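# Sort small circuit boards by length into two green bins

## Task

Put every small circuit board into one of the two green bins, with all the long boards together in one bin and all the short boards in the other, then open the grippers so nothing is still held.

## Robot and tools

Robot: two arms, left_arm and right_arm, each with a two-finger gripper. In the shared scene frame the origin sits on the table top midway between the arms, +z is up, +x runs out over the table, and left_arm is on the +y side. The names left and right refer only to the arms, not to image sides. Arm bases: left_arm at (+0.021, +0.307, 0) m, quat_wxyz (+0.999, 0, 0, +0.033); right_arm at (-0.033, -0.299, 0) m, quat_wxyz (+0.995, 0, 0, -0.103).

Gripper axes: fingers point along the gripper's +z and close along its y. The reported end_effector_position is the point between the pads, roughly 1 cm short of the fingertips. The reported position can be somewhat wrong, especially with the arm stretched out. Joint ranges (rad), base to gripper: waist -2.618 to 3.054, shoulder 0.000 to 3.142, elbow 0.000 to 3.142, wrist pitch -1.571 to 1.571, wrist yaw -1.571 to 1.571, wrist roll -2.094 to 2.094. A wrist camera mount on each gripper adds bulk not in the URDF.

Row format (used by execute_actions and move): one flat list covering both arms, 14 numbers each in [-1, 1]: left_arm dx, dy, dz, rx, ry, rz, opening, then right_arm dx, dy, dz, rx, ry, rz, opening. Both arms must be filled even if only one moves. dx..rz are an offset (not a pose) in that gripper's own axes, taken from the gripper pose at the start of the action (for the first action in a call, the last pose a result reported). Scale: 1.0 = 0.6 m for dx, dy, dz and 180 degrees for the rotation vector rx, ry, rz. Opening is absolute: +1 fully open (0.094 m), -1 closed. Optionally 12 more numbers in [0, 1] follow: stiffness multipliers per joint, left_arm's 6 then right_arm's 6, in Joint positions order; they persist until changed.

execute_actions(actions): a list of up to 15 actions; each action is a table of up to 15 rows, one row per 1/30 s step; a short table repeats its last row to fill 15 steps (0.5 s). Every row is measured from the action's start pose, not the previous row. An empty list just returns state and images. Per step the commanded pose is clipped to within 70 mm and 16 degrees of the measured pose, so large offsets need several actions; the arm then stops at its last clipped pose. Position wins over orientation if both cannot be reached.

move(target, speed, blocking): target is one 14-number row as above, offsets from the pose in the latest result showing one. The gripper follows a straight path; both arms finish together, 0.5 to 10 s (cut off at 10 s). speed in m/s, 0.002 to 0.5, default 0.25; rotation up to twice that in rad/s. Opening is sent at the start. Paths ignore obstacles and the other arm. Faster moves and targets deeper past contact hit harder. blocking=false returns after 0.5 s while motion continues; then only wait or stop are allowed until a result shows the move ended. The move: line reports the ending (done, off_target, moving, held, fault) and limits (paced = pose clipped; held = a check blocked steps, after which the arm may lurch fast), plus each gripper's distance from target.

wait(seconds): 0 to 10; lets the scene run holding last commands; returns early if a move ends. stop(): brakes a running move (needs room; fingers keep moving). zoom_image(camera, region): camera is cam_high, cam_left_wrist or cam_right_wrist (all 504x504); region [x0, y0, x1, y1] in pixels, top-left origin, at most 504 by 504. read_manual(section) returns licence texts only. finished_scene(scene) ends the given scene (1 or 2) irreversibly; the task must be met and stable.

Results: a state line per arm with gripper position (m) and quat_wxyz in the scene frame, Joint positions (last entry is opening in metres), joint torques (offset, scaled, noisy), grip_measured on the command scale, Hand target lines (where the controller is driving each gripper), and possibly pose unreachable, FAULT, MOTOR HOT or OVER-TEMPERATURE FAULT lines.

Practical points: arms tend to end a centimetre or more low and can sag under zero offsets; to hold one still, send the offset back to its desired pose in the reply's first call and zeros afterwards, aiming higher if it still droops. To grip, command an opening about 0.03 below grip_measured (less for a lighter hold); very thin parts (under about 2 mm) get less force. Readings may be off by about 1 mm. The robot keeps running on its last command while you think. Brief tugs on held parts or pushes on loose ones may occur.

Avoid: knocking or placing anything off the table (fails the task), dropping or slipping parts, slamming, hard pushes, collisions between the arms, and holding heavy loads long (motors heat: warning at 75 °C, stop at 90 °C, collapse at 100 °C). Release both grippers at the end.

Each tool is called after "Call:" by a JSON object that holds its "fn" and its "kwargs".

## Session

Call:
{"fn": "execute_actions", "kwargs": {"actions": []}}

Scene clock: 0.00 s.
left_arm: end_effector_position=(+0.1667, +0.1174, +0.2479) grip_measured=+1.000 end_effector_quat_wxyz=(+0.638, +0.664, +0.383, -0.066) | right_arm: end_effector_position=(+0.4524, -0.3447, +0.3267) grip_measured=+1.000 end_effector_quat_wxyz=(+0.313, -0.326, +0.858, -0.245)
Joint positions: left_arm=[-0.463  0.365  0.462 -0.338  0.737  1.108  0.094] | right_arm=[ 0.183  1.846  2.124 -1.05   0.201 -0.834  0.094]
Joint velocities: left_arm=[-0.027 -0.022 -0.012 -0.066 -0.051 -0.022  0.   ] | right_arm=[ 0.012 -0.007  0.007  0.007 -0.037  0.007  0.   ]
Joint torques (N m, as the arm reports them, + toward a larger angle): no reading
Motor temperatures (°C, as the motors report them): left_arm=[26 26 27 27 27 25] | right_arm=[28 24 27 26 25 26]
Hand target (left_arm): +0.165, +0.117, +0.255; +0.644, +0.662, +0.378, -0.064
Hand target (right_arm): +0.451, -0.345, +0.330; +0.316, -0.324, +0.858, -0.245
Joint stiffness scale: left_arm=[1. 1. 1. 1. 1. 1.] | right_arm=[1. 1. 1. 1. 1. 1.]

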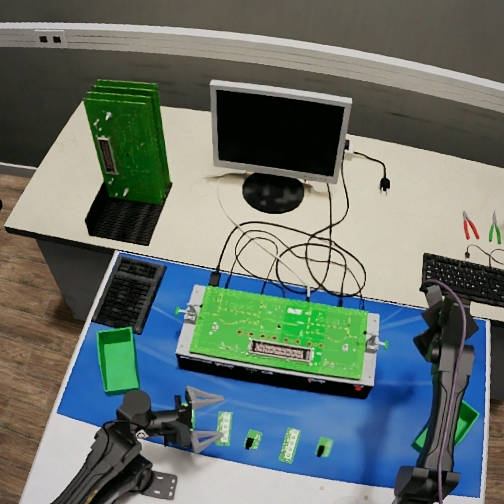

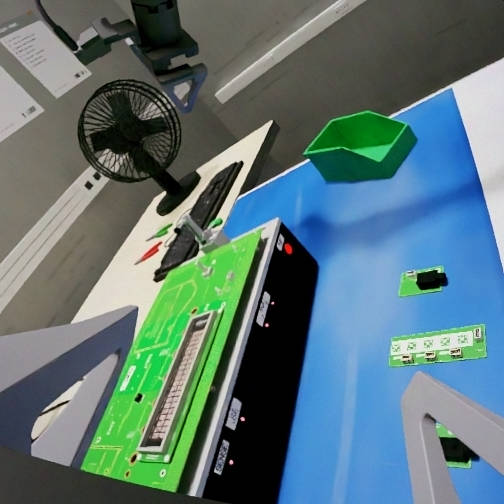

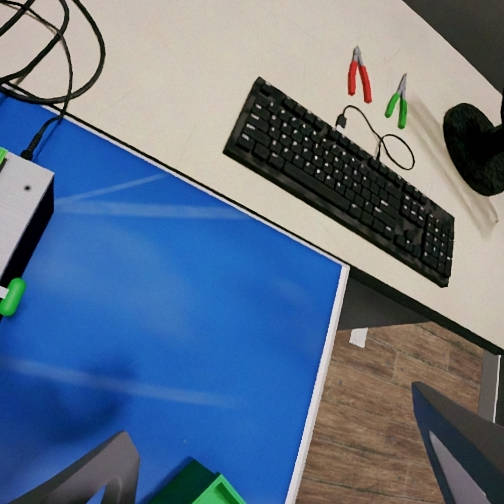

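Call:
{"fn": "move", "kwargs": {"target": [0.147,-0.038,0.009,-0.054,0.518,-0.539,1,0.077,0.508,-0.189,-0.164,0.209,0.218,1]}}

Call:
{"fn": "zoom_image", "kwargs": {"camera": "cam_high", "region": [60,300,500,504]}}

Scene clock: 8.00 s.
left_arm: end_effector_position=(+0.2096, +0.1528, +0.1780) grip_measured=+1.000 end_effector_quat_wxyz=(-0.009, +0.005, +1.000, +0.003) | right_arm: end_effector_position=(+0.2320, -0.1462, +0.1932) grip_measured=+1.000 end_effector_quat_wxyz=(+0.013, -0.000, +1.000, +0.012)
Joint positions: left_arm=[-0.751  1.495  1.432 -1.525  0.007 -0.675  0.094] | right_arm=[ 0.721  1.694  1.698 -1.539 -0.007  0.515  0.094]
Joint velocities: left_arm=[ 0.002 -0.017 -0.012  0.007  0.007  0.037  0.   ] | right_arm=[-0.002  0.007  0.007 -0.022 -0.037  0.007  0.   ]
Joint torques (N m, as the arm reports them, + toward a larger angle): left_arm=[ 0.55 -4.59  7.68  0.08  0.02 -0.09] | right_arm=[  0.58 -11.41   4.75   0.47  -0.12   0.04]
Motor temperatures (°C, as the motors report them): left_arm=[26 26 29 28 27 25] | right_arm=[28 27 28 27 25 26]
Hand target (left_arm): +0.214, +0.151, +0.184; -0.005, -0.003, +1.000, -0.003
Hand target (right_arm): +0.223, -0.147, +0.197; +0.010, -0.000, +1.000, +0.015
Off the commanded pose (left_arm): 0.009 m, 1 deg.
Off the commanded pose (right_arm): 0.011 m, 2 deg.
Joint stiffness scale: left_arm=[1. 1. 1. 1. 1. 1.] | right_arm=[1. 1. 1. 1. 1. 1.]
joint sent to its limit (right arm) — the command would take joint 4 (wrist pitch) past its lower limit, so that joint was sent only as far as its limit.
move: off_target (right_arm)

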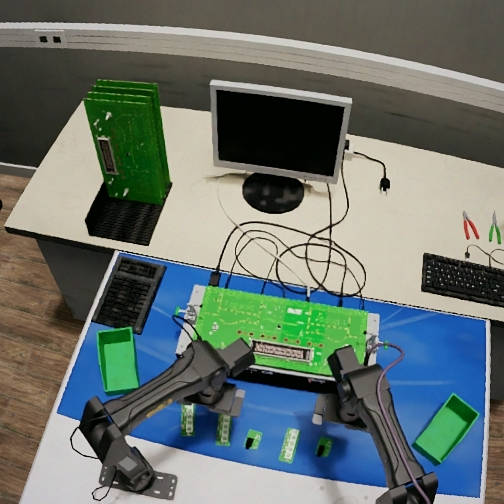

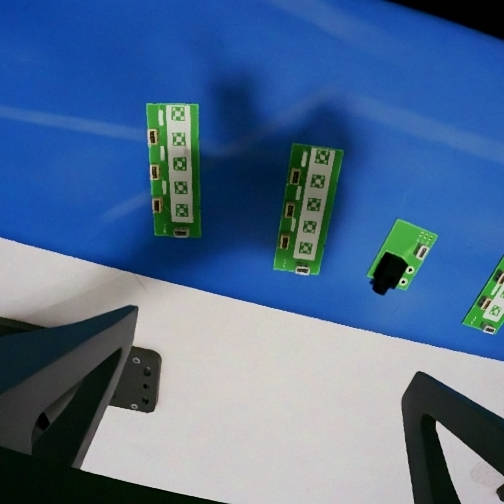

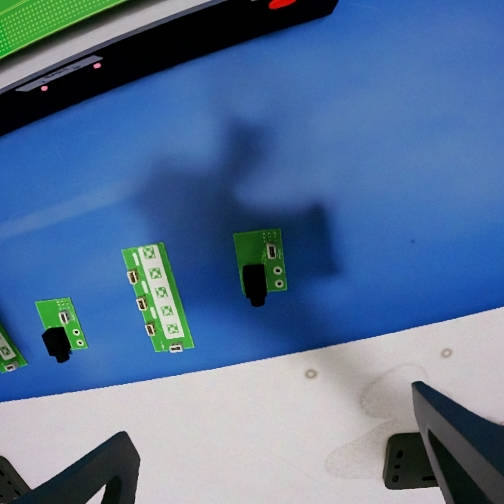

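Region (60, 300, 500, 504) of cam_high's 504x504 image, scaled by 1.145, with more detail than that image has; it fills the top 234 rows of this view, and the rest is white.

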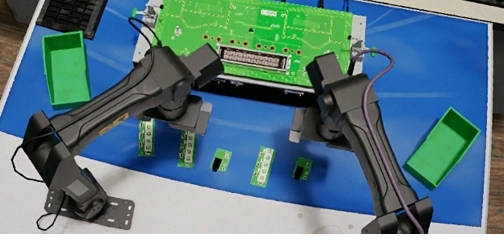

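Call:
{"fn": "move", "kwargs": {"target": [0,0,0.16,0,0,0,1,0,0,0.185,0,0,0,1]}}

Scene clock: 9.70 s.
left_arm: end_effector_position=(+0.2095, +0.1527, +0.0852) grip_measured=+1.000 end_effector_quat_wxyz=(-0.008, +0.005, +1.000, +0.001) | right_arm: end_effector_position=(+0.2333, -0.1453, +0.0866) grip_measured=+1.000 end_effector_quat_wxyz=(+0.013, +0.001, +1.000, +0.012)
Joint positions: left_arm=[-0.751  1.495  1.062 -1.152  0.008 -0.676  0.094] | right_arm=[ 0.721  1.687  1.264 -1.112 -0.008  0.516  0.094]
Joint velocities: left_arm=[ 0.022  0.007  0.007 -0.007 -0.022  0.007  0.   ] | right_arm=[ 0.007 -0.012 -0.022 -0.139  0.037  0.007  0.   ]
Joint torques (N m, as the arm reports them, + toward a larger angle): left_arm=[ 0.13 -4.86  4.26  0.27 -0.03  0.02] | right_arm=[ 0.11 -8.71  5.05  0.8   0.    0.01]
Motor temperatures (°C, as the motors report them): left_arm=[26 26 29 28 27 25] | right_arm=[28 27 28 27 25 26]
Hand target (left_arm): +0.210, +0.153, +0.082; -0.009, +0.005, +1.000, +0.003
Hand target (right_arm): +0.234, -0.145, +0.082; +0.013, -0.000, +1.000, +0.012
Off the commanded pose (left_arm): 0.004 m, 0 deg.
Off the commanded pose (right_arm): 0.005 m, 0 deg.
Joint stiffness scale: left_arm=[1. 1. 1. 1. 1. 1.] | right_arm=[1. 1. 1. 1. 1. 1.]
move: done

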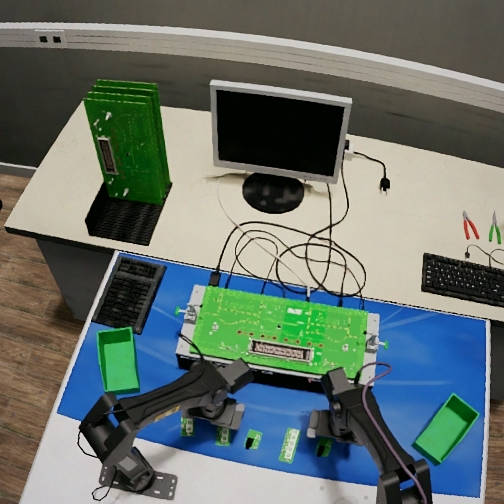

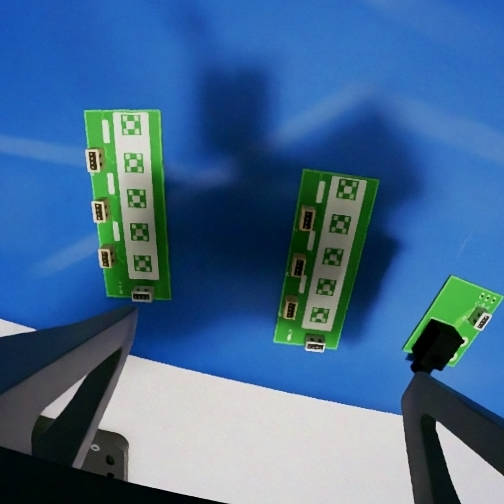

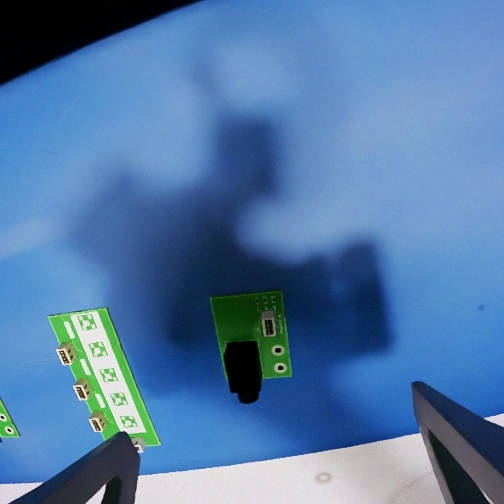

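Call:
{"fn": "move", "kwargs": {"target": [0,-0.042,0.085,0,0,0,0.25,0.033,0.021,0.087,0,0,0.02,0.25], "speed": 0.15}}

Scene clock: 14.03 s.
left_arm: end_effector_position=(+0.2116, +0.1292, +0.0377) grip_measured=+0.252 end_effector_quat_wxyz=(-0.007, +0.006, +1.000, +0.001) | right_arm: end_effector_position=(+0.2161, -0.1331, +0.0407) grip_measured=+0.252 end_effector_quat_wxyz=(+0.016, +0.032, +0.999, +0.016)
Joint positions: left_arm=[-0.816  1.612  0.98  -0.951  0.008 -0.739  0.059] | right_arm=[ 0.785  1.698  1.086 -0.916 -0.008  0.644  0.059]
Joint velocities: left_arm=[-0.007  0.022  0.017  0.051 -0.007 -0.022 -0.001] | right_arm=[-0.002 -0.002 -0.002 -0.022  0.095 -0.037 -0.001]
Joint torques (N m, as the arm reports them, + toward a larger angle): left_arm=[-0.59 -5.52  4.11  0.29 -0.03 -0.09] | right_arm=[ 0.65 -7.93  4.83  0.81  0.    0.05]
Motor temperatures (°C, as the motors report them): left_arm=[26 27 29 28 27 25] | right_arm=[28 27 28 26 25 26]
Hand target (left_arm): +0.210, +0.128, +0.035; -0.008, +0.005, +1.000, +0.002
Hand target (right_arm): +0.214, -0.132, +0.035; +0.012, +0.032, +0.999, +0.013
Off the commanded pose (left_arm): 0.005 m, 0 deg.
Off the commanded pose (right_arm): 0.007 m, 0 deg.
Joint stiffness scale: left_arm=[1. 1. 1. 1. 1. 1.] | right_arm=[1. 1. 1. 1. 1. 1.]
move: done

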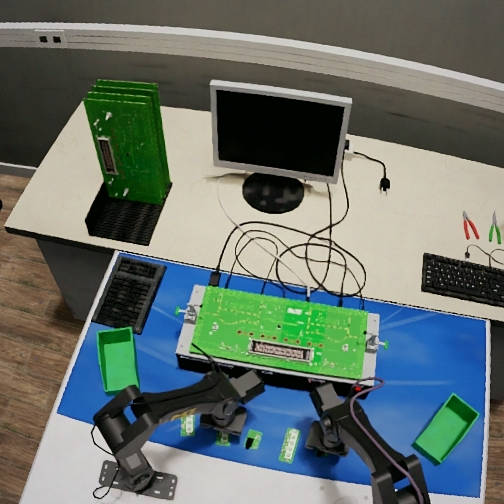

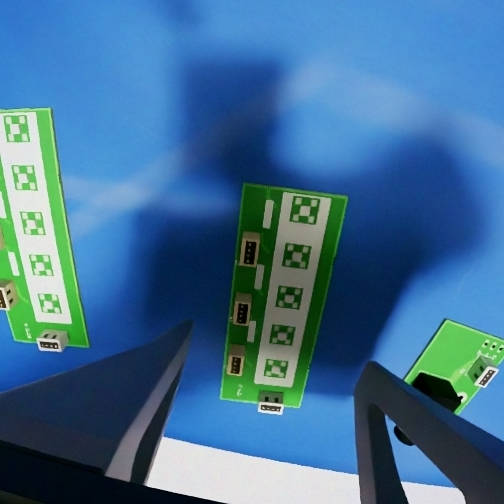

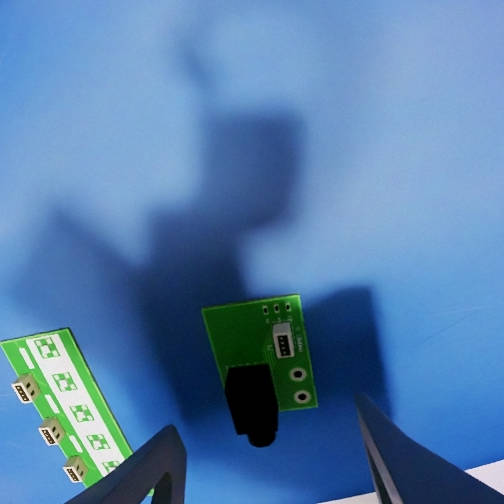

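Call:
{"fn": "move", "kwargs": {"target": [0,-0.002,0.046,0,0,-0.03,0.25,0.003,0.004,0.053,0,0,0,0.25], "speed": 0.04}}

Scene clock: 15.80 s.
left_arm: end_effector_position=(+0.2140, +0.1270, +0.0151) grip_measured=+0.252 end_effector_quat_wxyz=(-0.004, -0.037, +0.999, -0.002) | right_arm: end_effector_position=(+0.2186, -0.1314, +0.0165) grip_measured=+0.252 end_effector_quat_wxyz=(+0.020, +0.034, +0.999, +0.019)
Joint positions: left_arm=[-0.816  1.654  0.927 -0.845  0.008 -0.825  0.059] | right_arm=[ 0.785  1.738  1.027 -0.805 -0.008  0.648  0.059]
Joint velocities: left_arm=[ 0.002  0.007 -0.002 -0.007  0.081  0.007 -0.001] | right_arm=[ 0.007 -0.007  0.002 -0.051 -0.051 -0.007 -0.001]
Joint torques (N m, as the arm reports them, + toward a larger angle): left_arm=[-0.23 -5.39  3.57  0.28 -0.02 -0.09] | right_arm=[ 0.89 -7.71  4.43  0.82 -0.03  0.05]
Motor temperatures (°C, as the motors report them): left_arm=[26 27 29 28 27 25] | right_arm=[28 27 28 26 25 26]
Hand target (left_arm): +0.212, +0.128, +0.010; -0.007, -0.041, +0.999, +0.001
Hand target (right_arm): +0.215, -0.130, +0.009; +0.015, +0.032, +0.999, +0.016
Off the commanded pose (left_arm): 0.006 m, 1 deg.
Off the commanded pose (right_arm): 0.008 m, 1 deg.
Joint stiffness scale: left_arm=[1. 1. 1. 1. 1. 1.] | right_arm=[1. 1. 1. 1. 1. 1.]
move: done

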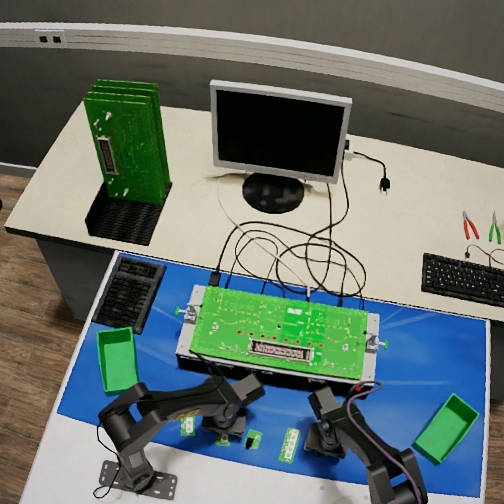

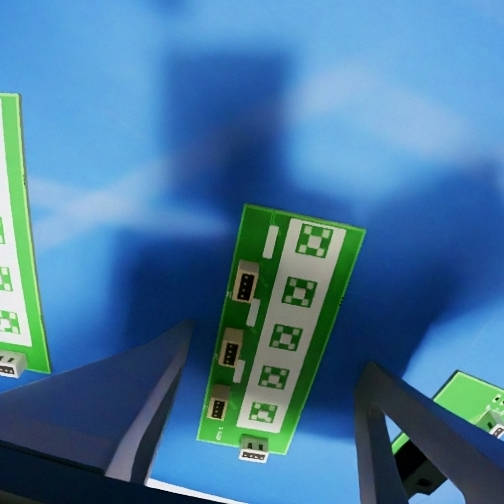

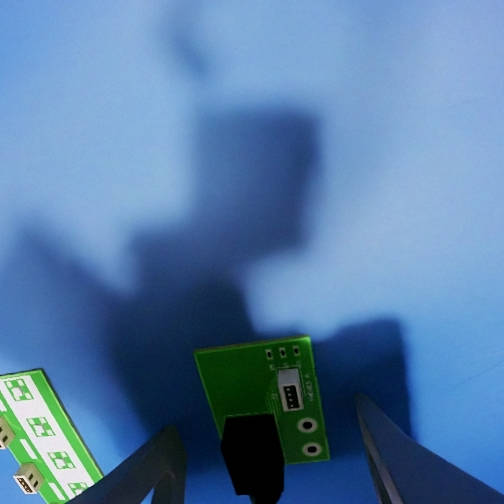

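Go lower until contact.

Call:
{"fn": "move", "kwargs": {"target": [0.004,0.004,0.02,0,0,0,0.1,0.008,0.002,0.025,0,0,0,0.1], "speed": 0.02}}

Scene clock: 18.10 s.
left_arm: end_effector_position=(+0.2155, +0.1256, +0.0128) grip_measured=+0.102 end_effector_quat_wxyz=(+0.001, -0.038, +0.999, -0.007) | right_arm: end_effector_position=(+0.2207, -0.1300, +0.0146) grip_measured=+0.102 end_effector_quat_wxyz=(+0.027, +0.037, +0.999, +0.022)
Joint positions: left_arm=[-0.816  1.654  0.916 -0.821  0.008 -0.827  0.052] | right_arm=[ 0.788  1.738  1.018 -0.781 -0.004  0.655  0.052]
Joint velocities: left_arm=[ 0.012 -0.017 -0.012  0.051 -0.051 -0.022 -0.   ] | right_arm=[ 0.007 -0.012  0.012 -0.037  0.066 -0.007 -0.001]
Joint torques (N m, as the arm reports them, + toward a larger angle): left_arm=[-0.04 -5.16  2.03  0.5  -0.03  0.  ] | right_arm=[ 0.87 -7.53  3.03  1.13 -0.03  0.06]
Motor temperatures (°C, as the motors report them): left_arm=[26 27 29 28 27 25] | right_arm=[28 27 28 26 25 26]
Hand target (left_arm): +0.211, +0.129, +0.003; -0.004, -0.037, +0.999, -0.002
Hand target (right_arm): +0.214, -0.130, +0.002; +0.020, +0.035, +0.999, +0.019
Off the commanded pose (left_arm): 0.011 m, 1 deg.
Off the commanded pose (right_arm): 0.015 m, 1 deg.
Joint stiffness scale: left_arm=[1. 1. 1. 1. 1. 1.] | right_arm=[1. 1. 1. 1. 1. 1.]
move: off_target (left_arm, right_arm)

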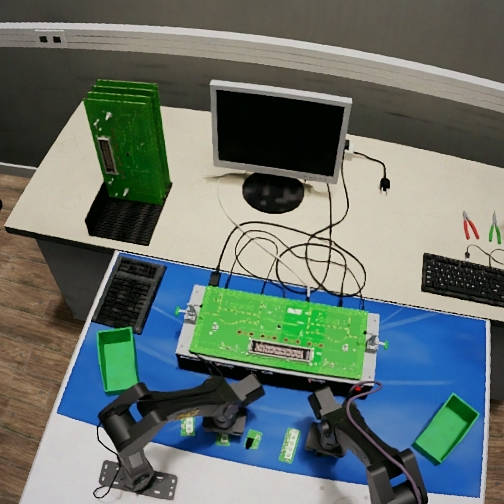

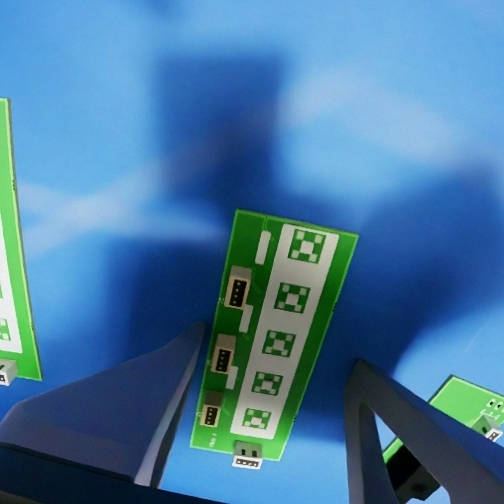

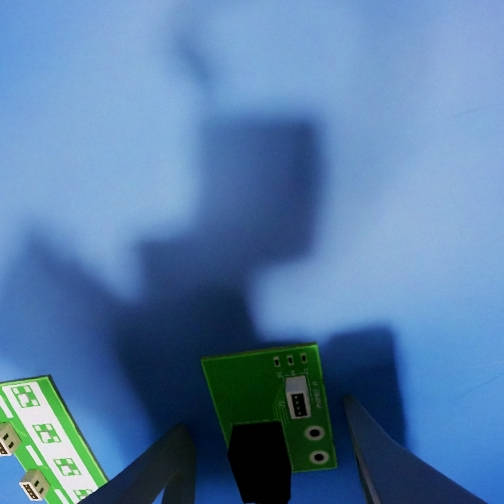

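Call:
{"fn": "move", "kwargs": {"target": [0.004,0.004,0.008,0,0,0,-0.3,0.006,0,0.011,0,0,0,-0.3], "speed": 0.02}}

Scene clock: 19.10 s.
left_arm: end_effector_position=(+0.2149, +0.1276, +0.0127) grip_measured=-0.292 end_effector_quat_wxyz=(+0.000, -0.039, +0.999, -0.002) | right_arm: end_effector_position=(+0.2204, -0.1344, +0.0144) grip_measured=-0.293 end_effector_quat_wxyz=(+0.028, +0.038, +0.999, +0.011)
Joint positions: left_arm=[-0.815  1.654  0.916 -0.829  0.003 -0.827  0.033] | right_arm=[ 0.786  1.738  1.018 -0.792  0.014  0.656  0.033]
Joint velocities: left_arm=[-0.007  0.002 -0.002  0.007  0.037  0.022  0.001] | right_arm=[-0.022 -0.002 -0.012  0.037 -0.022 -0.022 -0.001]
Joint torques (N m, as the arm reports them, + toward a larger angle): left_arm=[-0.08 -6.2   2.54  0.49  0.03  0.  ] | right_arm=[ 0.71 -8.83  3.7   1.1  -0.18  0.08]
Motor temperatures (°C, as the motors report them): left_arm=[26 27 29 28 27 25] | right_arm=[28 27 28 26 25 26]
Hand target (left_arm): +0.213, +0.128, +0.008; +0.001, -0.038, +0.999, -0.007
Hand target (right_arm): +0.217, -0.130, +0.008; +0.027, +0.036, +0.999, +0.021
Off the commanded pose (left_arm): 0.005 m, 1 deg.
Off the commanded pose (right_arm): 0.009 m, 1 deg.
Joint stiffness scale: left_arm=[1. 1. 1. 1. 1. 1.] | right_arm=[1. 1. 1. 1. 1. 1.]
move: done

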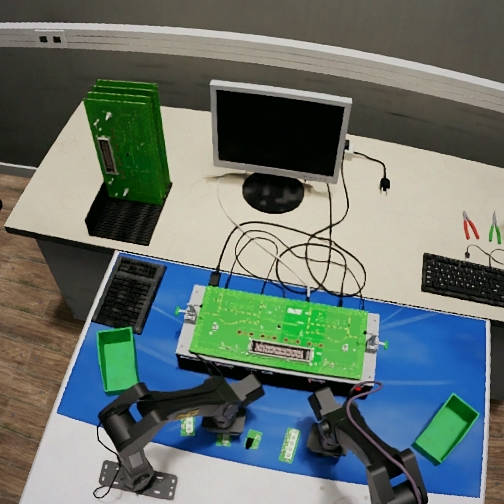

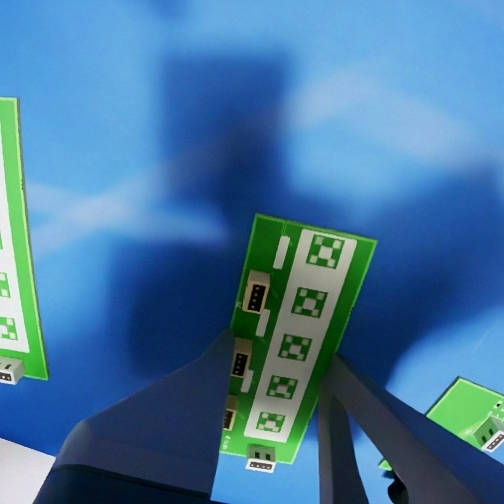

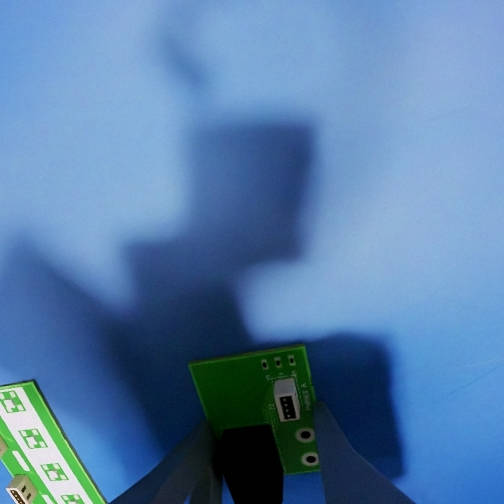

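Call:
{"fn": "move", "kwargs": {"target": [0,0,0.006,0,0,0,-0.335,0,0,0.008,0,0,0,-0.335], "speed": 0.02}}

Call:
{"fn": "move", "kwargs": {"target": [0,0,-0.2,0,0,0,-0.335,0,0,-0.2,0,0,0,-0.335], "speed": 0.12}}

Scene clock: 20.30 s.
left_arm: end_effector_position=(+0.2148, +0.1276, +0.0127) grip_measured=-0.321 end_effector_quat_wxyz=(+0.000, -0.039, +0.999, -0.002) | right_arm: end_effector_position=(+0.2204, -0.1346, +0.0144) grip_measured=-0.323 end_effector_quat_wxyz=(+0.028, +0.038, +0.999, +0.011)
Joint positions: left_arm=[-0.815  1.654  0.916 -0.829  0.003 -0.827  0.032] | right_arm=[ 0.786  1.738  1.018 -0.792  0.015  0.656  0.032]
Joint velocities: left_arm=[ 0.027  0.002  0.017  0.022 -0.007 -0.022 -0.001] | right_arm=[-0.002 -0.007 -0.007  0.022 -0.007 -0.066 -0.   ]
Joint torques (N m, as the arm reports them, + toward a larger angle): left_arm=[ 0.02 -5.53  3.86  0.37 -0.02 -0.01] | right_arm=[-0.1  -8.28  4.71  0.91 -0.03  0.01]
Motor temperatures (°C, as the motors report them): left_arm=[26 27 29 28 27 25] | right_arm=[28 27 28 26 25 26]
Hand target (left_arm): +0.215, +0.128, +0.009; +0.000, -0.039, +0.999, -0.002
Hand target (right_arm): +0.221, -0.134, +0.010; +0.028, +0.038, +0.999, +0.011
Off the commanded pose (left_arm): 0.004 m, 0 deg.
Off the commanded pose (right_arm): 0.005 m, 0 deg.
Joint stiffness scale: left_arm=[1. 1. 1. 1. 1. 1.] | right_arm=[1. 1. 1. 1. 1. 1.]
move: done

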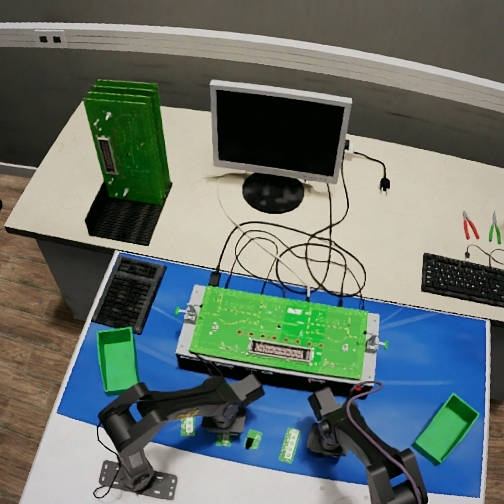

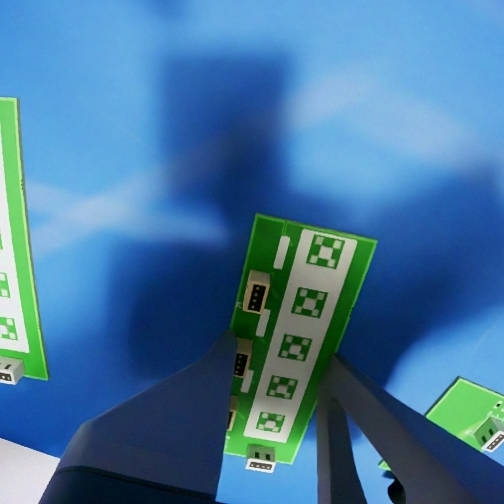

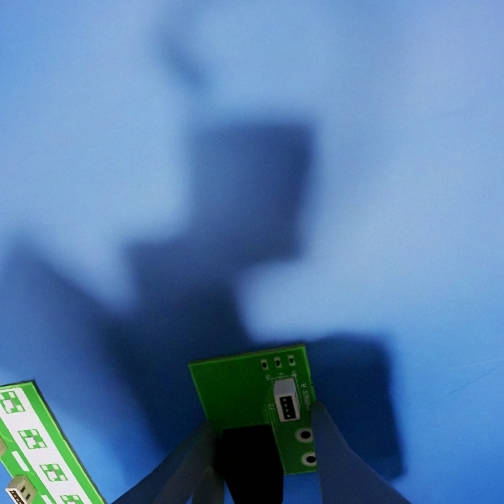

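Scene clock: 21.93 s.
left_arm: end_effector_position=(+0.2096, +0.1326, +0.1183) grip_measured=-0.322 end_effector_quat_wxyz=(-0.015, -0.039, +0.999, +0.013) | right_arm: end_effector_position=(+0.2161, -0.1374, +0.1235) grip_measured=-0.323 end_effector_quat_wxyz=(+0.020, +0.038, +0.999, +0.005)
Joint positions: left_arm=[-0.815  1.554  1.25  -1.307  0.003 -0.827  0.032] | right_arm=[ 0.786  1.628  1.347 -1.25   0.015  0.657  0.032]
Joint velocities: left_arm=[-0.027  0.002  0.007 -0.007 -0.066 -0.007  0.   ] | right_arm=[ 0.007 -0.012 -0.007 -0.022 -0.125  0.022  0.   ]
Joint torques (N m, as the arm reports them, + toward a larger angle): left_arm=[-0.31 -7.74  7.55  0.05 -0.02 -0.05] | right_arm=[  0.62 -10.13   7.42   0.49   0.01   0.07]
Motor temperatures (°C, as the motors report them): left_arm=[26 28 29 28 27 25] | right_arm=[28 27 28 26 25 26]
Hand target (left_arm): +0.212, +0.129, +0.132; +0.000, -0.039, +0.999, -0.002
Hand target (right_arm): +0.215, -0.136, +0.134; +0.028, +0.038, +0.999, +0.011
Off the commanded pose (left_arm): 0.016 m, 3 deg.
Off the commanded pose (right_arm): 0.011 m, 1 deg.
Joint stiffness scale: left_arm=[1. 1. 1. 1. 1. 1.] | right_arm=[1. 1. 1. 1. 1. 1.]
move: off_target (left_arm, right_arm)

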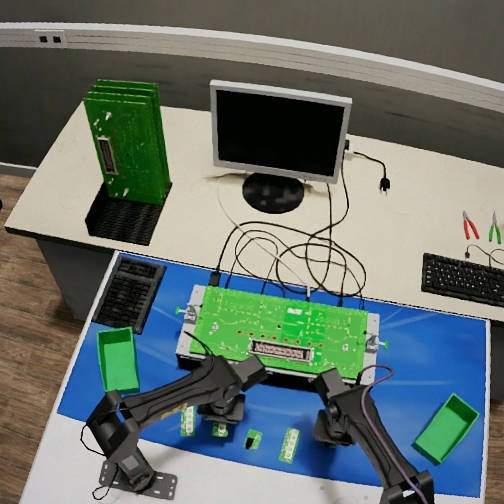

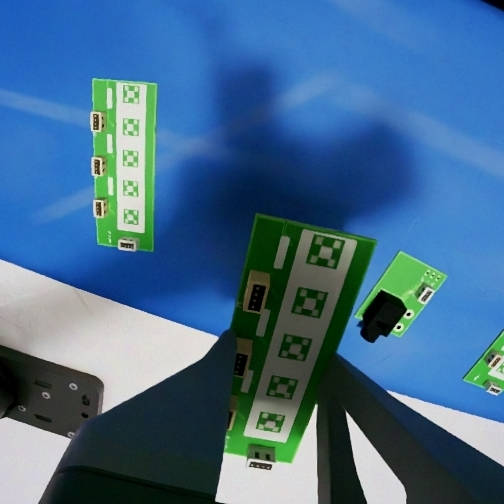

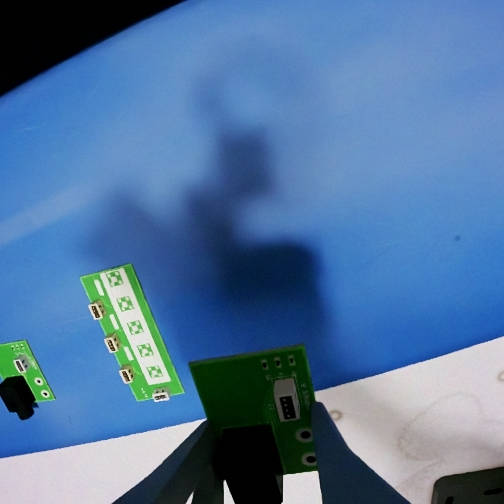

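Call:
{"fn": "move", "kwargs": {"target": [-0.29,0.512,-0.05,0,0,-0.11,-0.4,-0.232,-0.517,-0.04,0,0,0.17,-0.4]}}

Scene clock: 25.23 s.
left_arm: end_effector_position=(+0.3536, +0.4430, +0.1487) grip_measured=-0.354 end_effector_quat_wxyz=(-0.019, -0.216, +0.976, +0.002) | right_arm: end_effector_position=(+0.3268, -0.4611, +0.1515) grip_measured=-0.365 end_effector_quat_wxyz=(+0.026, +0.305, +0.952, -0.002)
Joint positions: left_arm=[ 0.314  1.953  1.846 -1.501 -0.011 -0.057  0.03 ] | right_arm=[-0.221  2.015  1.945 -1.449 -0.002  0.193  0.03 ]
Joint velocities: left_arm=[ 0.002 -0.017  0.002  0.007 -0.037 -0.022 -0.   ] | right_arm=[ 0.002 -0.017 -0.017 -0.022 -0.037 -0.007 -0.   ]
Joint torques (N m, as the arm reports them, + toward a larger angle): left_arm=[-0.24 -8.78  7.73  0.07 -0.08  0.08] | right_arm=[  0.18 -11.84   7.52   0.5   -0.11  -0.02]
Motor temperatures (°C, as the motors report them): left_arm=[26 28 30 28 27 25] | right_arm=[28 28 29 26 25 26]
Hand target (left_arm): +0.358, +0.444, +0.156; -0.009, -0.210, +0.978, +0.006
Hand target (right_arm): +0.329, -0.459, +0.153; +0.023, +0.300, +0.954, +0.002
Off the commanded pose (left_arm): 0.011 m, 2 deg.
Off the commanded pose (right_arm): 0.005 m, 2 deg.
Joint stiffness scale: left_arm=[1. 1. 1. 1. 1. 1.] | right_arm=[1. 1. 1. 1. 1. 1.]
move: off_target (left_arm)

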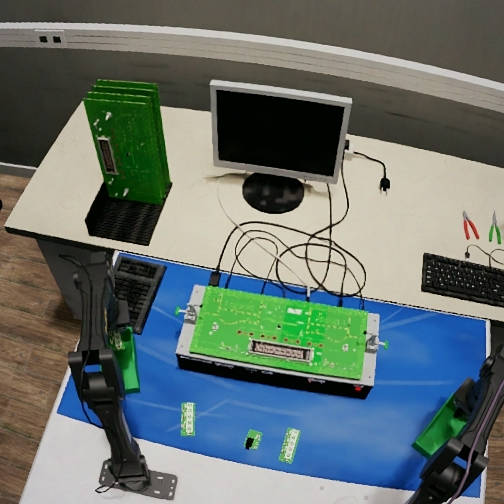

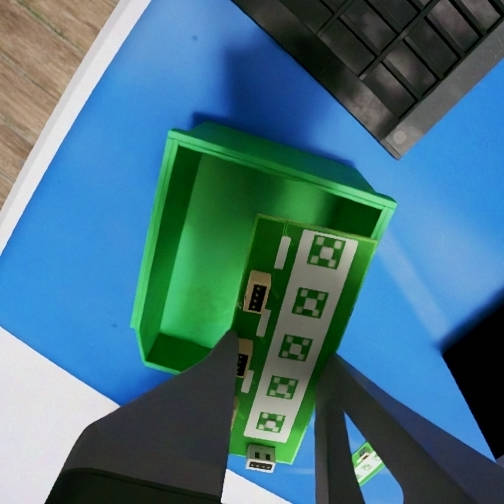

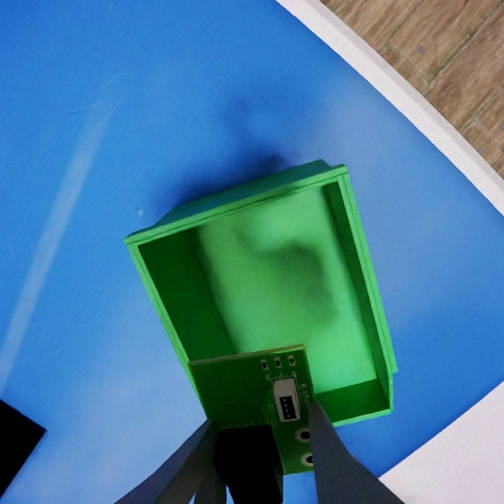

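Call:
{"fn": "move", "kwargs": {"target": [0.083,0.005,0.07,0,0,0.03,-0.4,0.063,-0.007,0.075,0,0,-0.045,-0.4], "speed": 0.12}}

Scene clock: 27.13 s.
left_arm: end_effector_position=(+0.3055, +0.4238, +0.1000) grip_measured=-0.354 end_effector_quat_wxyz=(-0.037, -0.173, +0.984, -0.002) | right_arm: end_effector_position=(+0.2923, -0.4454, +0.0997) grip_measured=-0.365 end_effector_quat_wxyz=(+0.010, +0.245, +0.969, -0.001)
Joint positions: left_arm=[ 0.314  1.782  1.426 -1.289 -0.011  0.031  0.03 ] | right_arm=[-0.221  1.881  1.553 -1.223 -0.002  0.068  0.03 ]
Joint velocities: left_arm=[-0.012 -0.007 -0.007  0.066 -0.051  0.081 -0.001] | right_arm=[ 0.002 -0.042 -0.012 -0.066  0.081 -0.022 -0.   ]
Joint torques (N m, as the arm reports them, + toward a larger angle): left_arm=[  0.17 -10.24   4.01   0.16  -0.04   0.06] | right_arm=[  0.8  -13.79   4.93   0.8   -0.02  -0.03]
Motor temperatures (°C, as the motors report them): left_arm=[26 29 30 28 27 25] | right_arm=[28 28 29 26 25 26]
Hand target (left_arm): +0.306, +0.425, +0.107; -0.020, -0.170, +0.985, +0.001
Hand target (right_arm): +0.295, -0.443, +0.105; +0.025, +0.237, +0.971, -0.004
Off the commanded pose (left_arm): 0.009 m, 2 deg.
Off the commanded pose (right_arm): 0.006 m, 2 deg.
Joint stiffness scale: left_arm=[1. 1. 1. 1. 1. 1.] | right_arm=[1. 1. 1. 1. 1. 1.]
move: done

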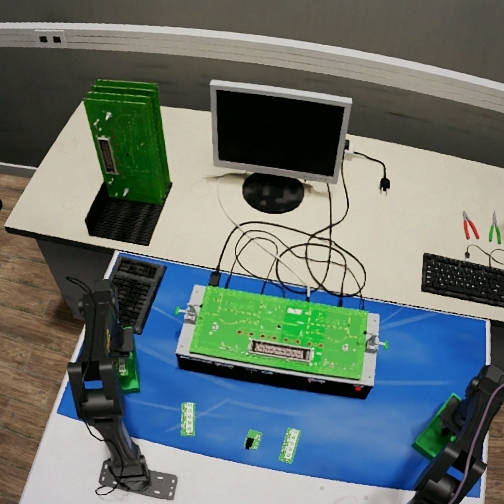

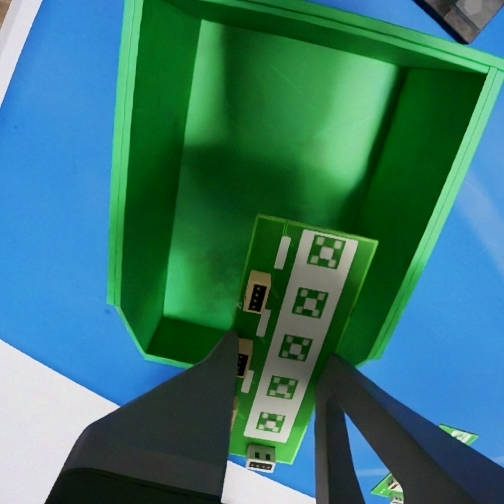

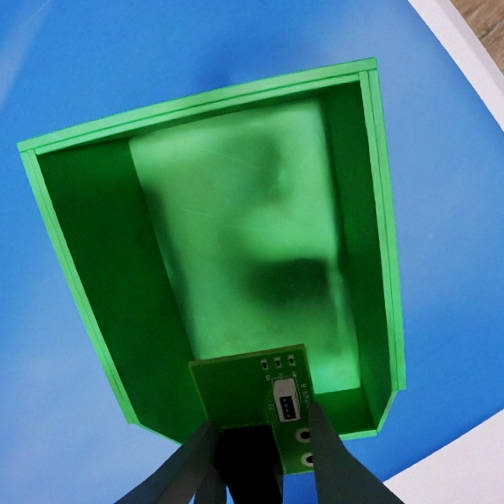

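Call:
{"fn": "move", "kwargs": {"target": [-0.03,0.003,0.105,0,-0.02,0,-0.4,-0.005,0.01,0.105,0,0,0,-0.4], "speed": 0.08}}

Scene clock: 29.47 s.
left_arm: end_effector_position=(+0.3185, +0.4293, +0.0394) grip_measured=-0.398 end_effector_quat_wxyz=(-0.007, -0.172, +0.985, +0.005) | right_arm: end_effector_position=(+0.2965, -0.4443, +0.0430) grip_measured=-0.365 end_effector_quat_wxyz=(+0.012, +0.246, +0.969, -0.001)
Joint positions: left_arm=[ 0.314  1.829  1.241 -0.995 -0.012  0.033  0.028] | right_arm=[-0.214  1.933  1.394 -1.009 -0.002  0.078  0.03 ]
Joint velocities: left_arm=[-0.002 -0.022  0.007  0.11   0.007 -0.007 -0.   ] | right_arm=[-0.017  0.017 -0.017  0.051 -0.007  0.007  0.   ]
Joint torques (N m, as the arm reports them, + toward a larger angle): left_arm=[ 0.68 -7.49  4.07  0.3  -0.01  0.07] | right_arm=[  0.66 -10.82   4.75   0.75  -0.02   0.04]
Motor temperatures (°C, as the motors report them): left_arm=[26 29 30 28 27 25] | right_arm=[28 29 29 26 25 26]
Hand target (left_arm): +0.318, +0.432, +0.036; -0.007, -0.173, +0.985, +0.003
Hand target (right_arm): +0.298, -0.442, +0.037; +0.010, +0.245, +0.969, -0.001
Off the commanded pose (left_arm): 0.004 m, 0 deg.
Off the commanded pose (right_arm): 0.007 m, 0 deg.
Joint stiffness scale: left_arm=[1. 1. 1. 1. 1. 1.] | right_arm=[1. 1. 1. 1. 1. 1.]
move: done

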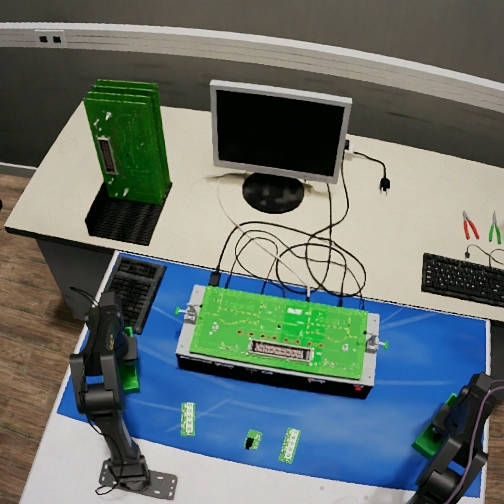

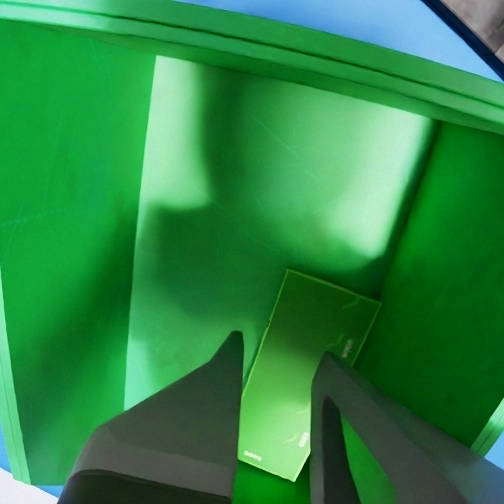

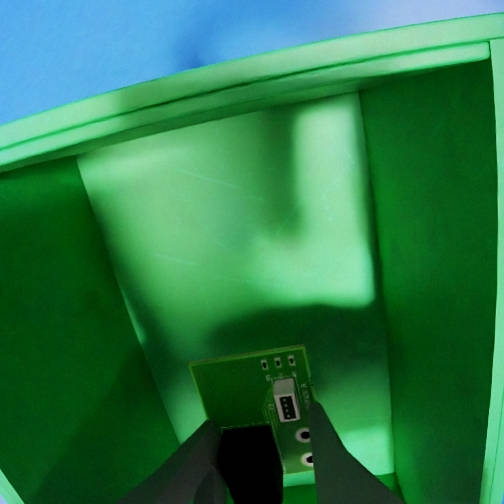

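Call:
{"fn": "move", "kwargs": {"target": [0,0,-0.03,0,0,0,0.1,-0.02,0.005,0.035,0,0,0,-0.4], "speed": 0.05}}

Call:
{"fn": "move", "kwargs": {"target": [0,0,-0.03,0,0,0,0.1,0,0,0.0,0,0,0,-0.2], "speed": 0.05}}

Call:
{"fn": "move", "kwargs": {"target": [0,0,-0.1,0,0,0,0.1,0,0,-0.17,0,0,0,-0.2], "speed": 0.15}}

Scene clock: 30.97 s.
left_arm: end_effector_position=(+0.3102, +0.4261, +0.0433) grip_measured=+0.098 end_effector_quat_wxyz=(-0.028, -0.172, +0.985, +0.001) | right_arm: end_effector_position=(+0.3005, -0.4460, +0.0232) grip_measured=-0.365 end_effector_quat_wxyz=(+0.001, +0.246, +0.969, +0.001)
Joint positions: left_arm=[ 0.314  1.829  1.256 -1.051 -0.013  0.033  0.052] | right_arm=[-0.214  1.991  1.394 -0.972 -0.002  0.078  0.03 ]
Joint velocities: left_arm=[ 0.007 -0.017 -0.022  0.037 -0.007  0.007 -0.001] | right_arm=[-0.002 -0.017  0.007  0.051  0.051  0.007 -0.   ]
Joint torques (N m, as the arm reports them, + toward a larger angle): left_arm=[-0.09 -9.55  7.3   0.02 -0.02 -0.03] | right_arm=[  0.38 -11.34   6.29   0.76  -0.02   0.06]
Motor temperatures (°C, as the motors report them): left_arm=[26 30 30 28 27 25] | right_arm=[28 29 29 26 25 26]
Hand target (left_arm): +0.318, +0.429, +0.057; -0.007, -0.172, +0.985, +0.004
Hand target (right_arm): +0.309, -0.447, +0.023; +0.012, +0.246, +0.969, -0.001
Off the commanded pose (left_arm): 0.017 m, 2 deg.
Off the commanded pose (right_arm): 0.009 m, 1 deg.
Joint stiffness scale: left_arm=[1. 1. 1. 1. 1. 1.] | right_arm=[1. 1. 1. 1. 1. 1.]
move: off_target (left_arm)

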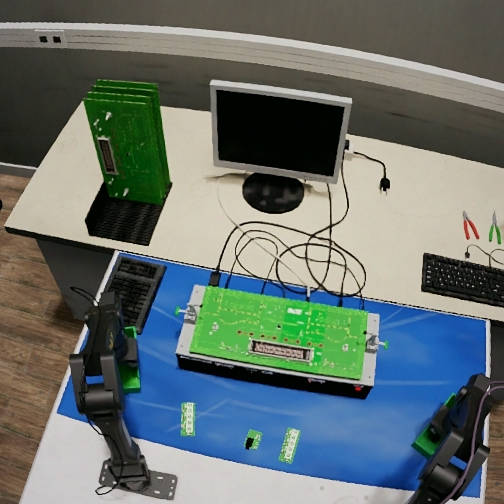

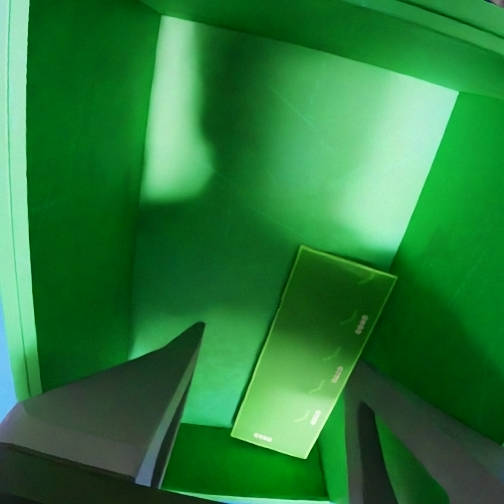

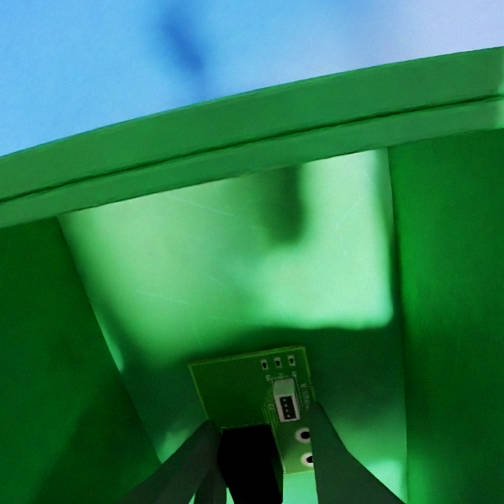

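Scene clock: 31.73 s.
left_arm: end_effector_position=(+0.3033, +0.4233, +0.0487) grip_measured=+0.098 end_effector_quat_wxyz=(-0.045, -0.172, +0.984, -0.003) | right_arm: end_effector_position=(+0.3005, -0.4460, +0.0232) grip_measured=-0.202 end_effector_quat_wxyz=(+0.001, +0.246, +0.969, +0.001)
Joint positions: left_arm=[ 0.314  1.829  1.276 -1.107 -0.013  0.033  0.052] | right_arm=[-0.214  1.991  1.394 -0.972 -0.002  0.078  0.037]
Joint velocities: left_arm=[-0.007 -0.002 -0.017 -0.066 -0.095 -0.007 -0.001] | right_arm=[-0.002  0.012 -0.002  0.022  0.022  0.022 -0.001]
Joint torques (N m, as the arm reports them, + toward a larger angle): left_arm=[-0.14 -9.22  7.24 -0.05 -0.04 -0.02] | right_arm=[ -0.04 -12.22   5.52   0.56  -0.01   0.01]
Motor temperatures (°C, as the motors report them): left_arm=[26 30 30 28 27 25] | right_arm=[28 29 29 26 25 26]
Hand target (left_arm): +0.311, +0.426, +0.061; -0.028, -0.172, +0.985, +0.001
Hand target (right_arm): +0.300, -0.446, +0.023; +0.001, +0.246, +0.969, +0.001
Off the commanded pose (left_arm): 0.015 m, 2 deg.
Off the commanded pose (right_arm): 0.000 m, 0 deg.
Joint stiffness scale: left_arm=[1. 1. 1. 1. 1. 1.] | right_arm=[1. 1. 1. 1. 1. 1.]
move: off_target (left_arm)

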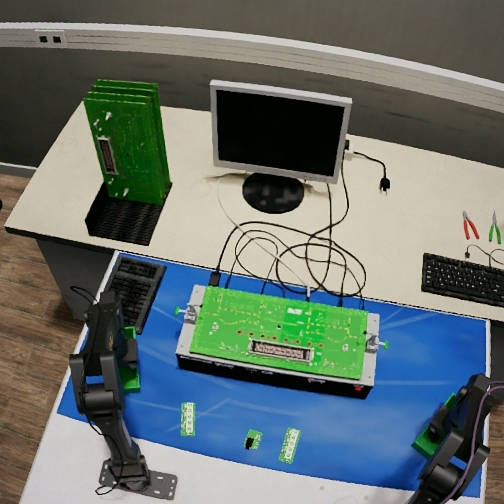

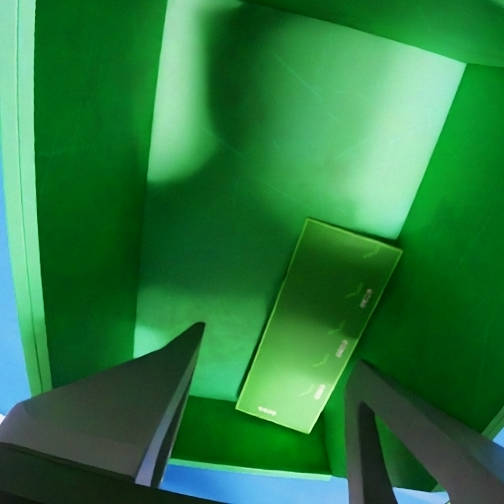

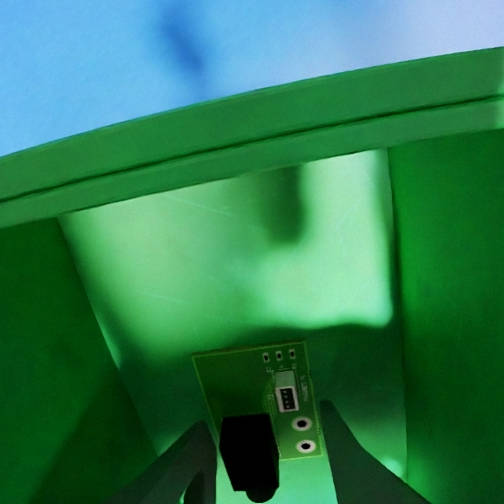

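Scene clock: 33.07 s.
left_arm: end_effector_position=(+0.3007, +0.4223, +0.0929) grip_measured=+0.098 end_effector_quat_wxyz=(-0.070, -0.171, +0.983, -0.008) | right_arm: end_effector_position=(+0.3009, -0.4462, +0.1140) grip_measured=-0.202 end_effector_quat_wxyz=(-0.009, +0.246, +0.969, +0.003)
Joint positions: left_arm=[ 0.314  1.829  1.45  -1.333 -0.013  0.033  0.052] | right_arm=[-0.214  1.948  1.701 -1.342 -0.002  0.078  0.037]
Joint velocities: left_arm=[ 0.007 -0.012  0.002 -0.022  0.066 -0.095  0.001] | right_arm=[ 0.002  0.002  0.002 -0.037  0.095 -0.022 -0.001]
Joint torques (N m, as the arm reports them, + toward a larger angle): left_arm=[ -0.39 -10.13   7.37  -0.1   -0.01  -0.04] | right_arm=[ -0.05 -13.61   7.24   0.4   -0.02   0.02]
Motor temperatures (°C, as the motors report them): left_arm=[26 30 30 27 27 25] | right_arm=[28 29 29 26 25 26]
Hand target (left_arm): +0.308, +0.423, +0.108; -0.045, -0.172, +0.984, -0.003
Hand target (right_arm): +0.302, -0.446, +0.125; +0.001, +0.246, +0.969, +0.001
Off the commanded pose (left_arm): 0.018 m, 3 deg.
Off the commanded pose (right_arm): 0.011 m, 1 deg.
Joint stiffness scale: left_arm=[1. 1. 1. 1. 1. 1.] | right_arm=[1. 1. 1. 1. 1. 1.]
move: off_target (left_arm, right_arm)

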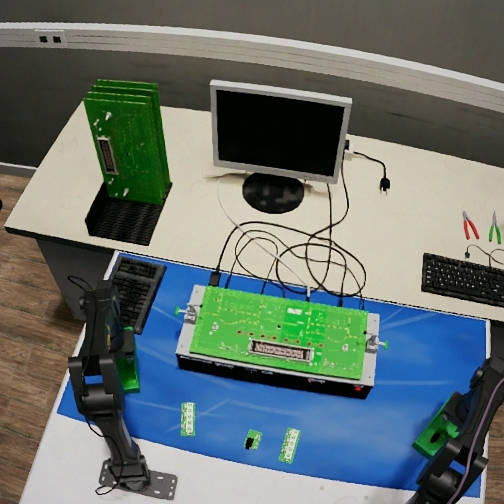

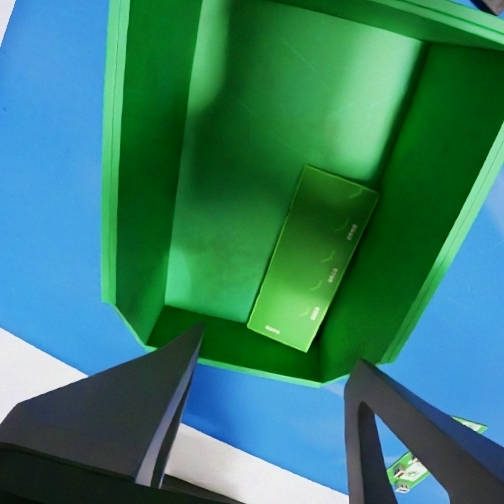

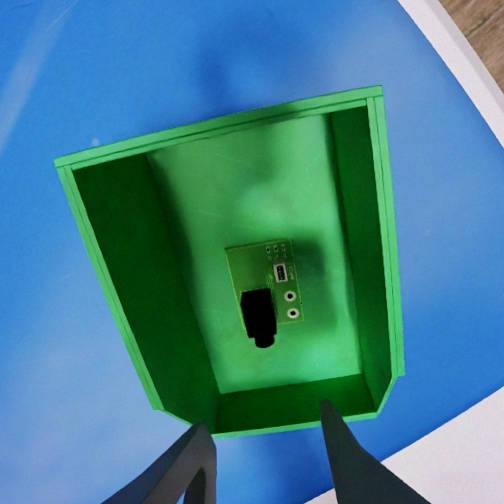

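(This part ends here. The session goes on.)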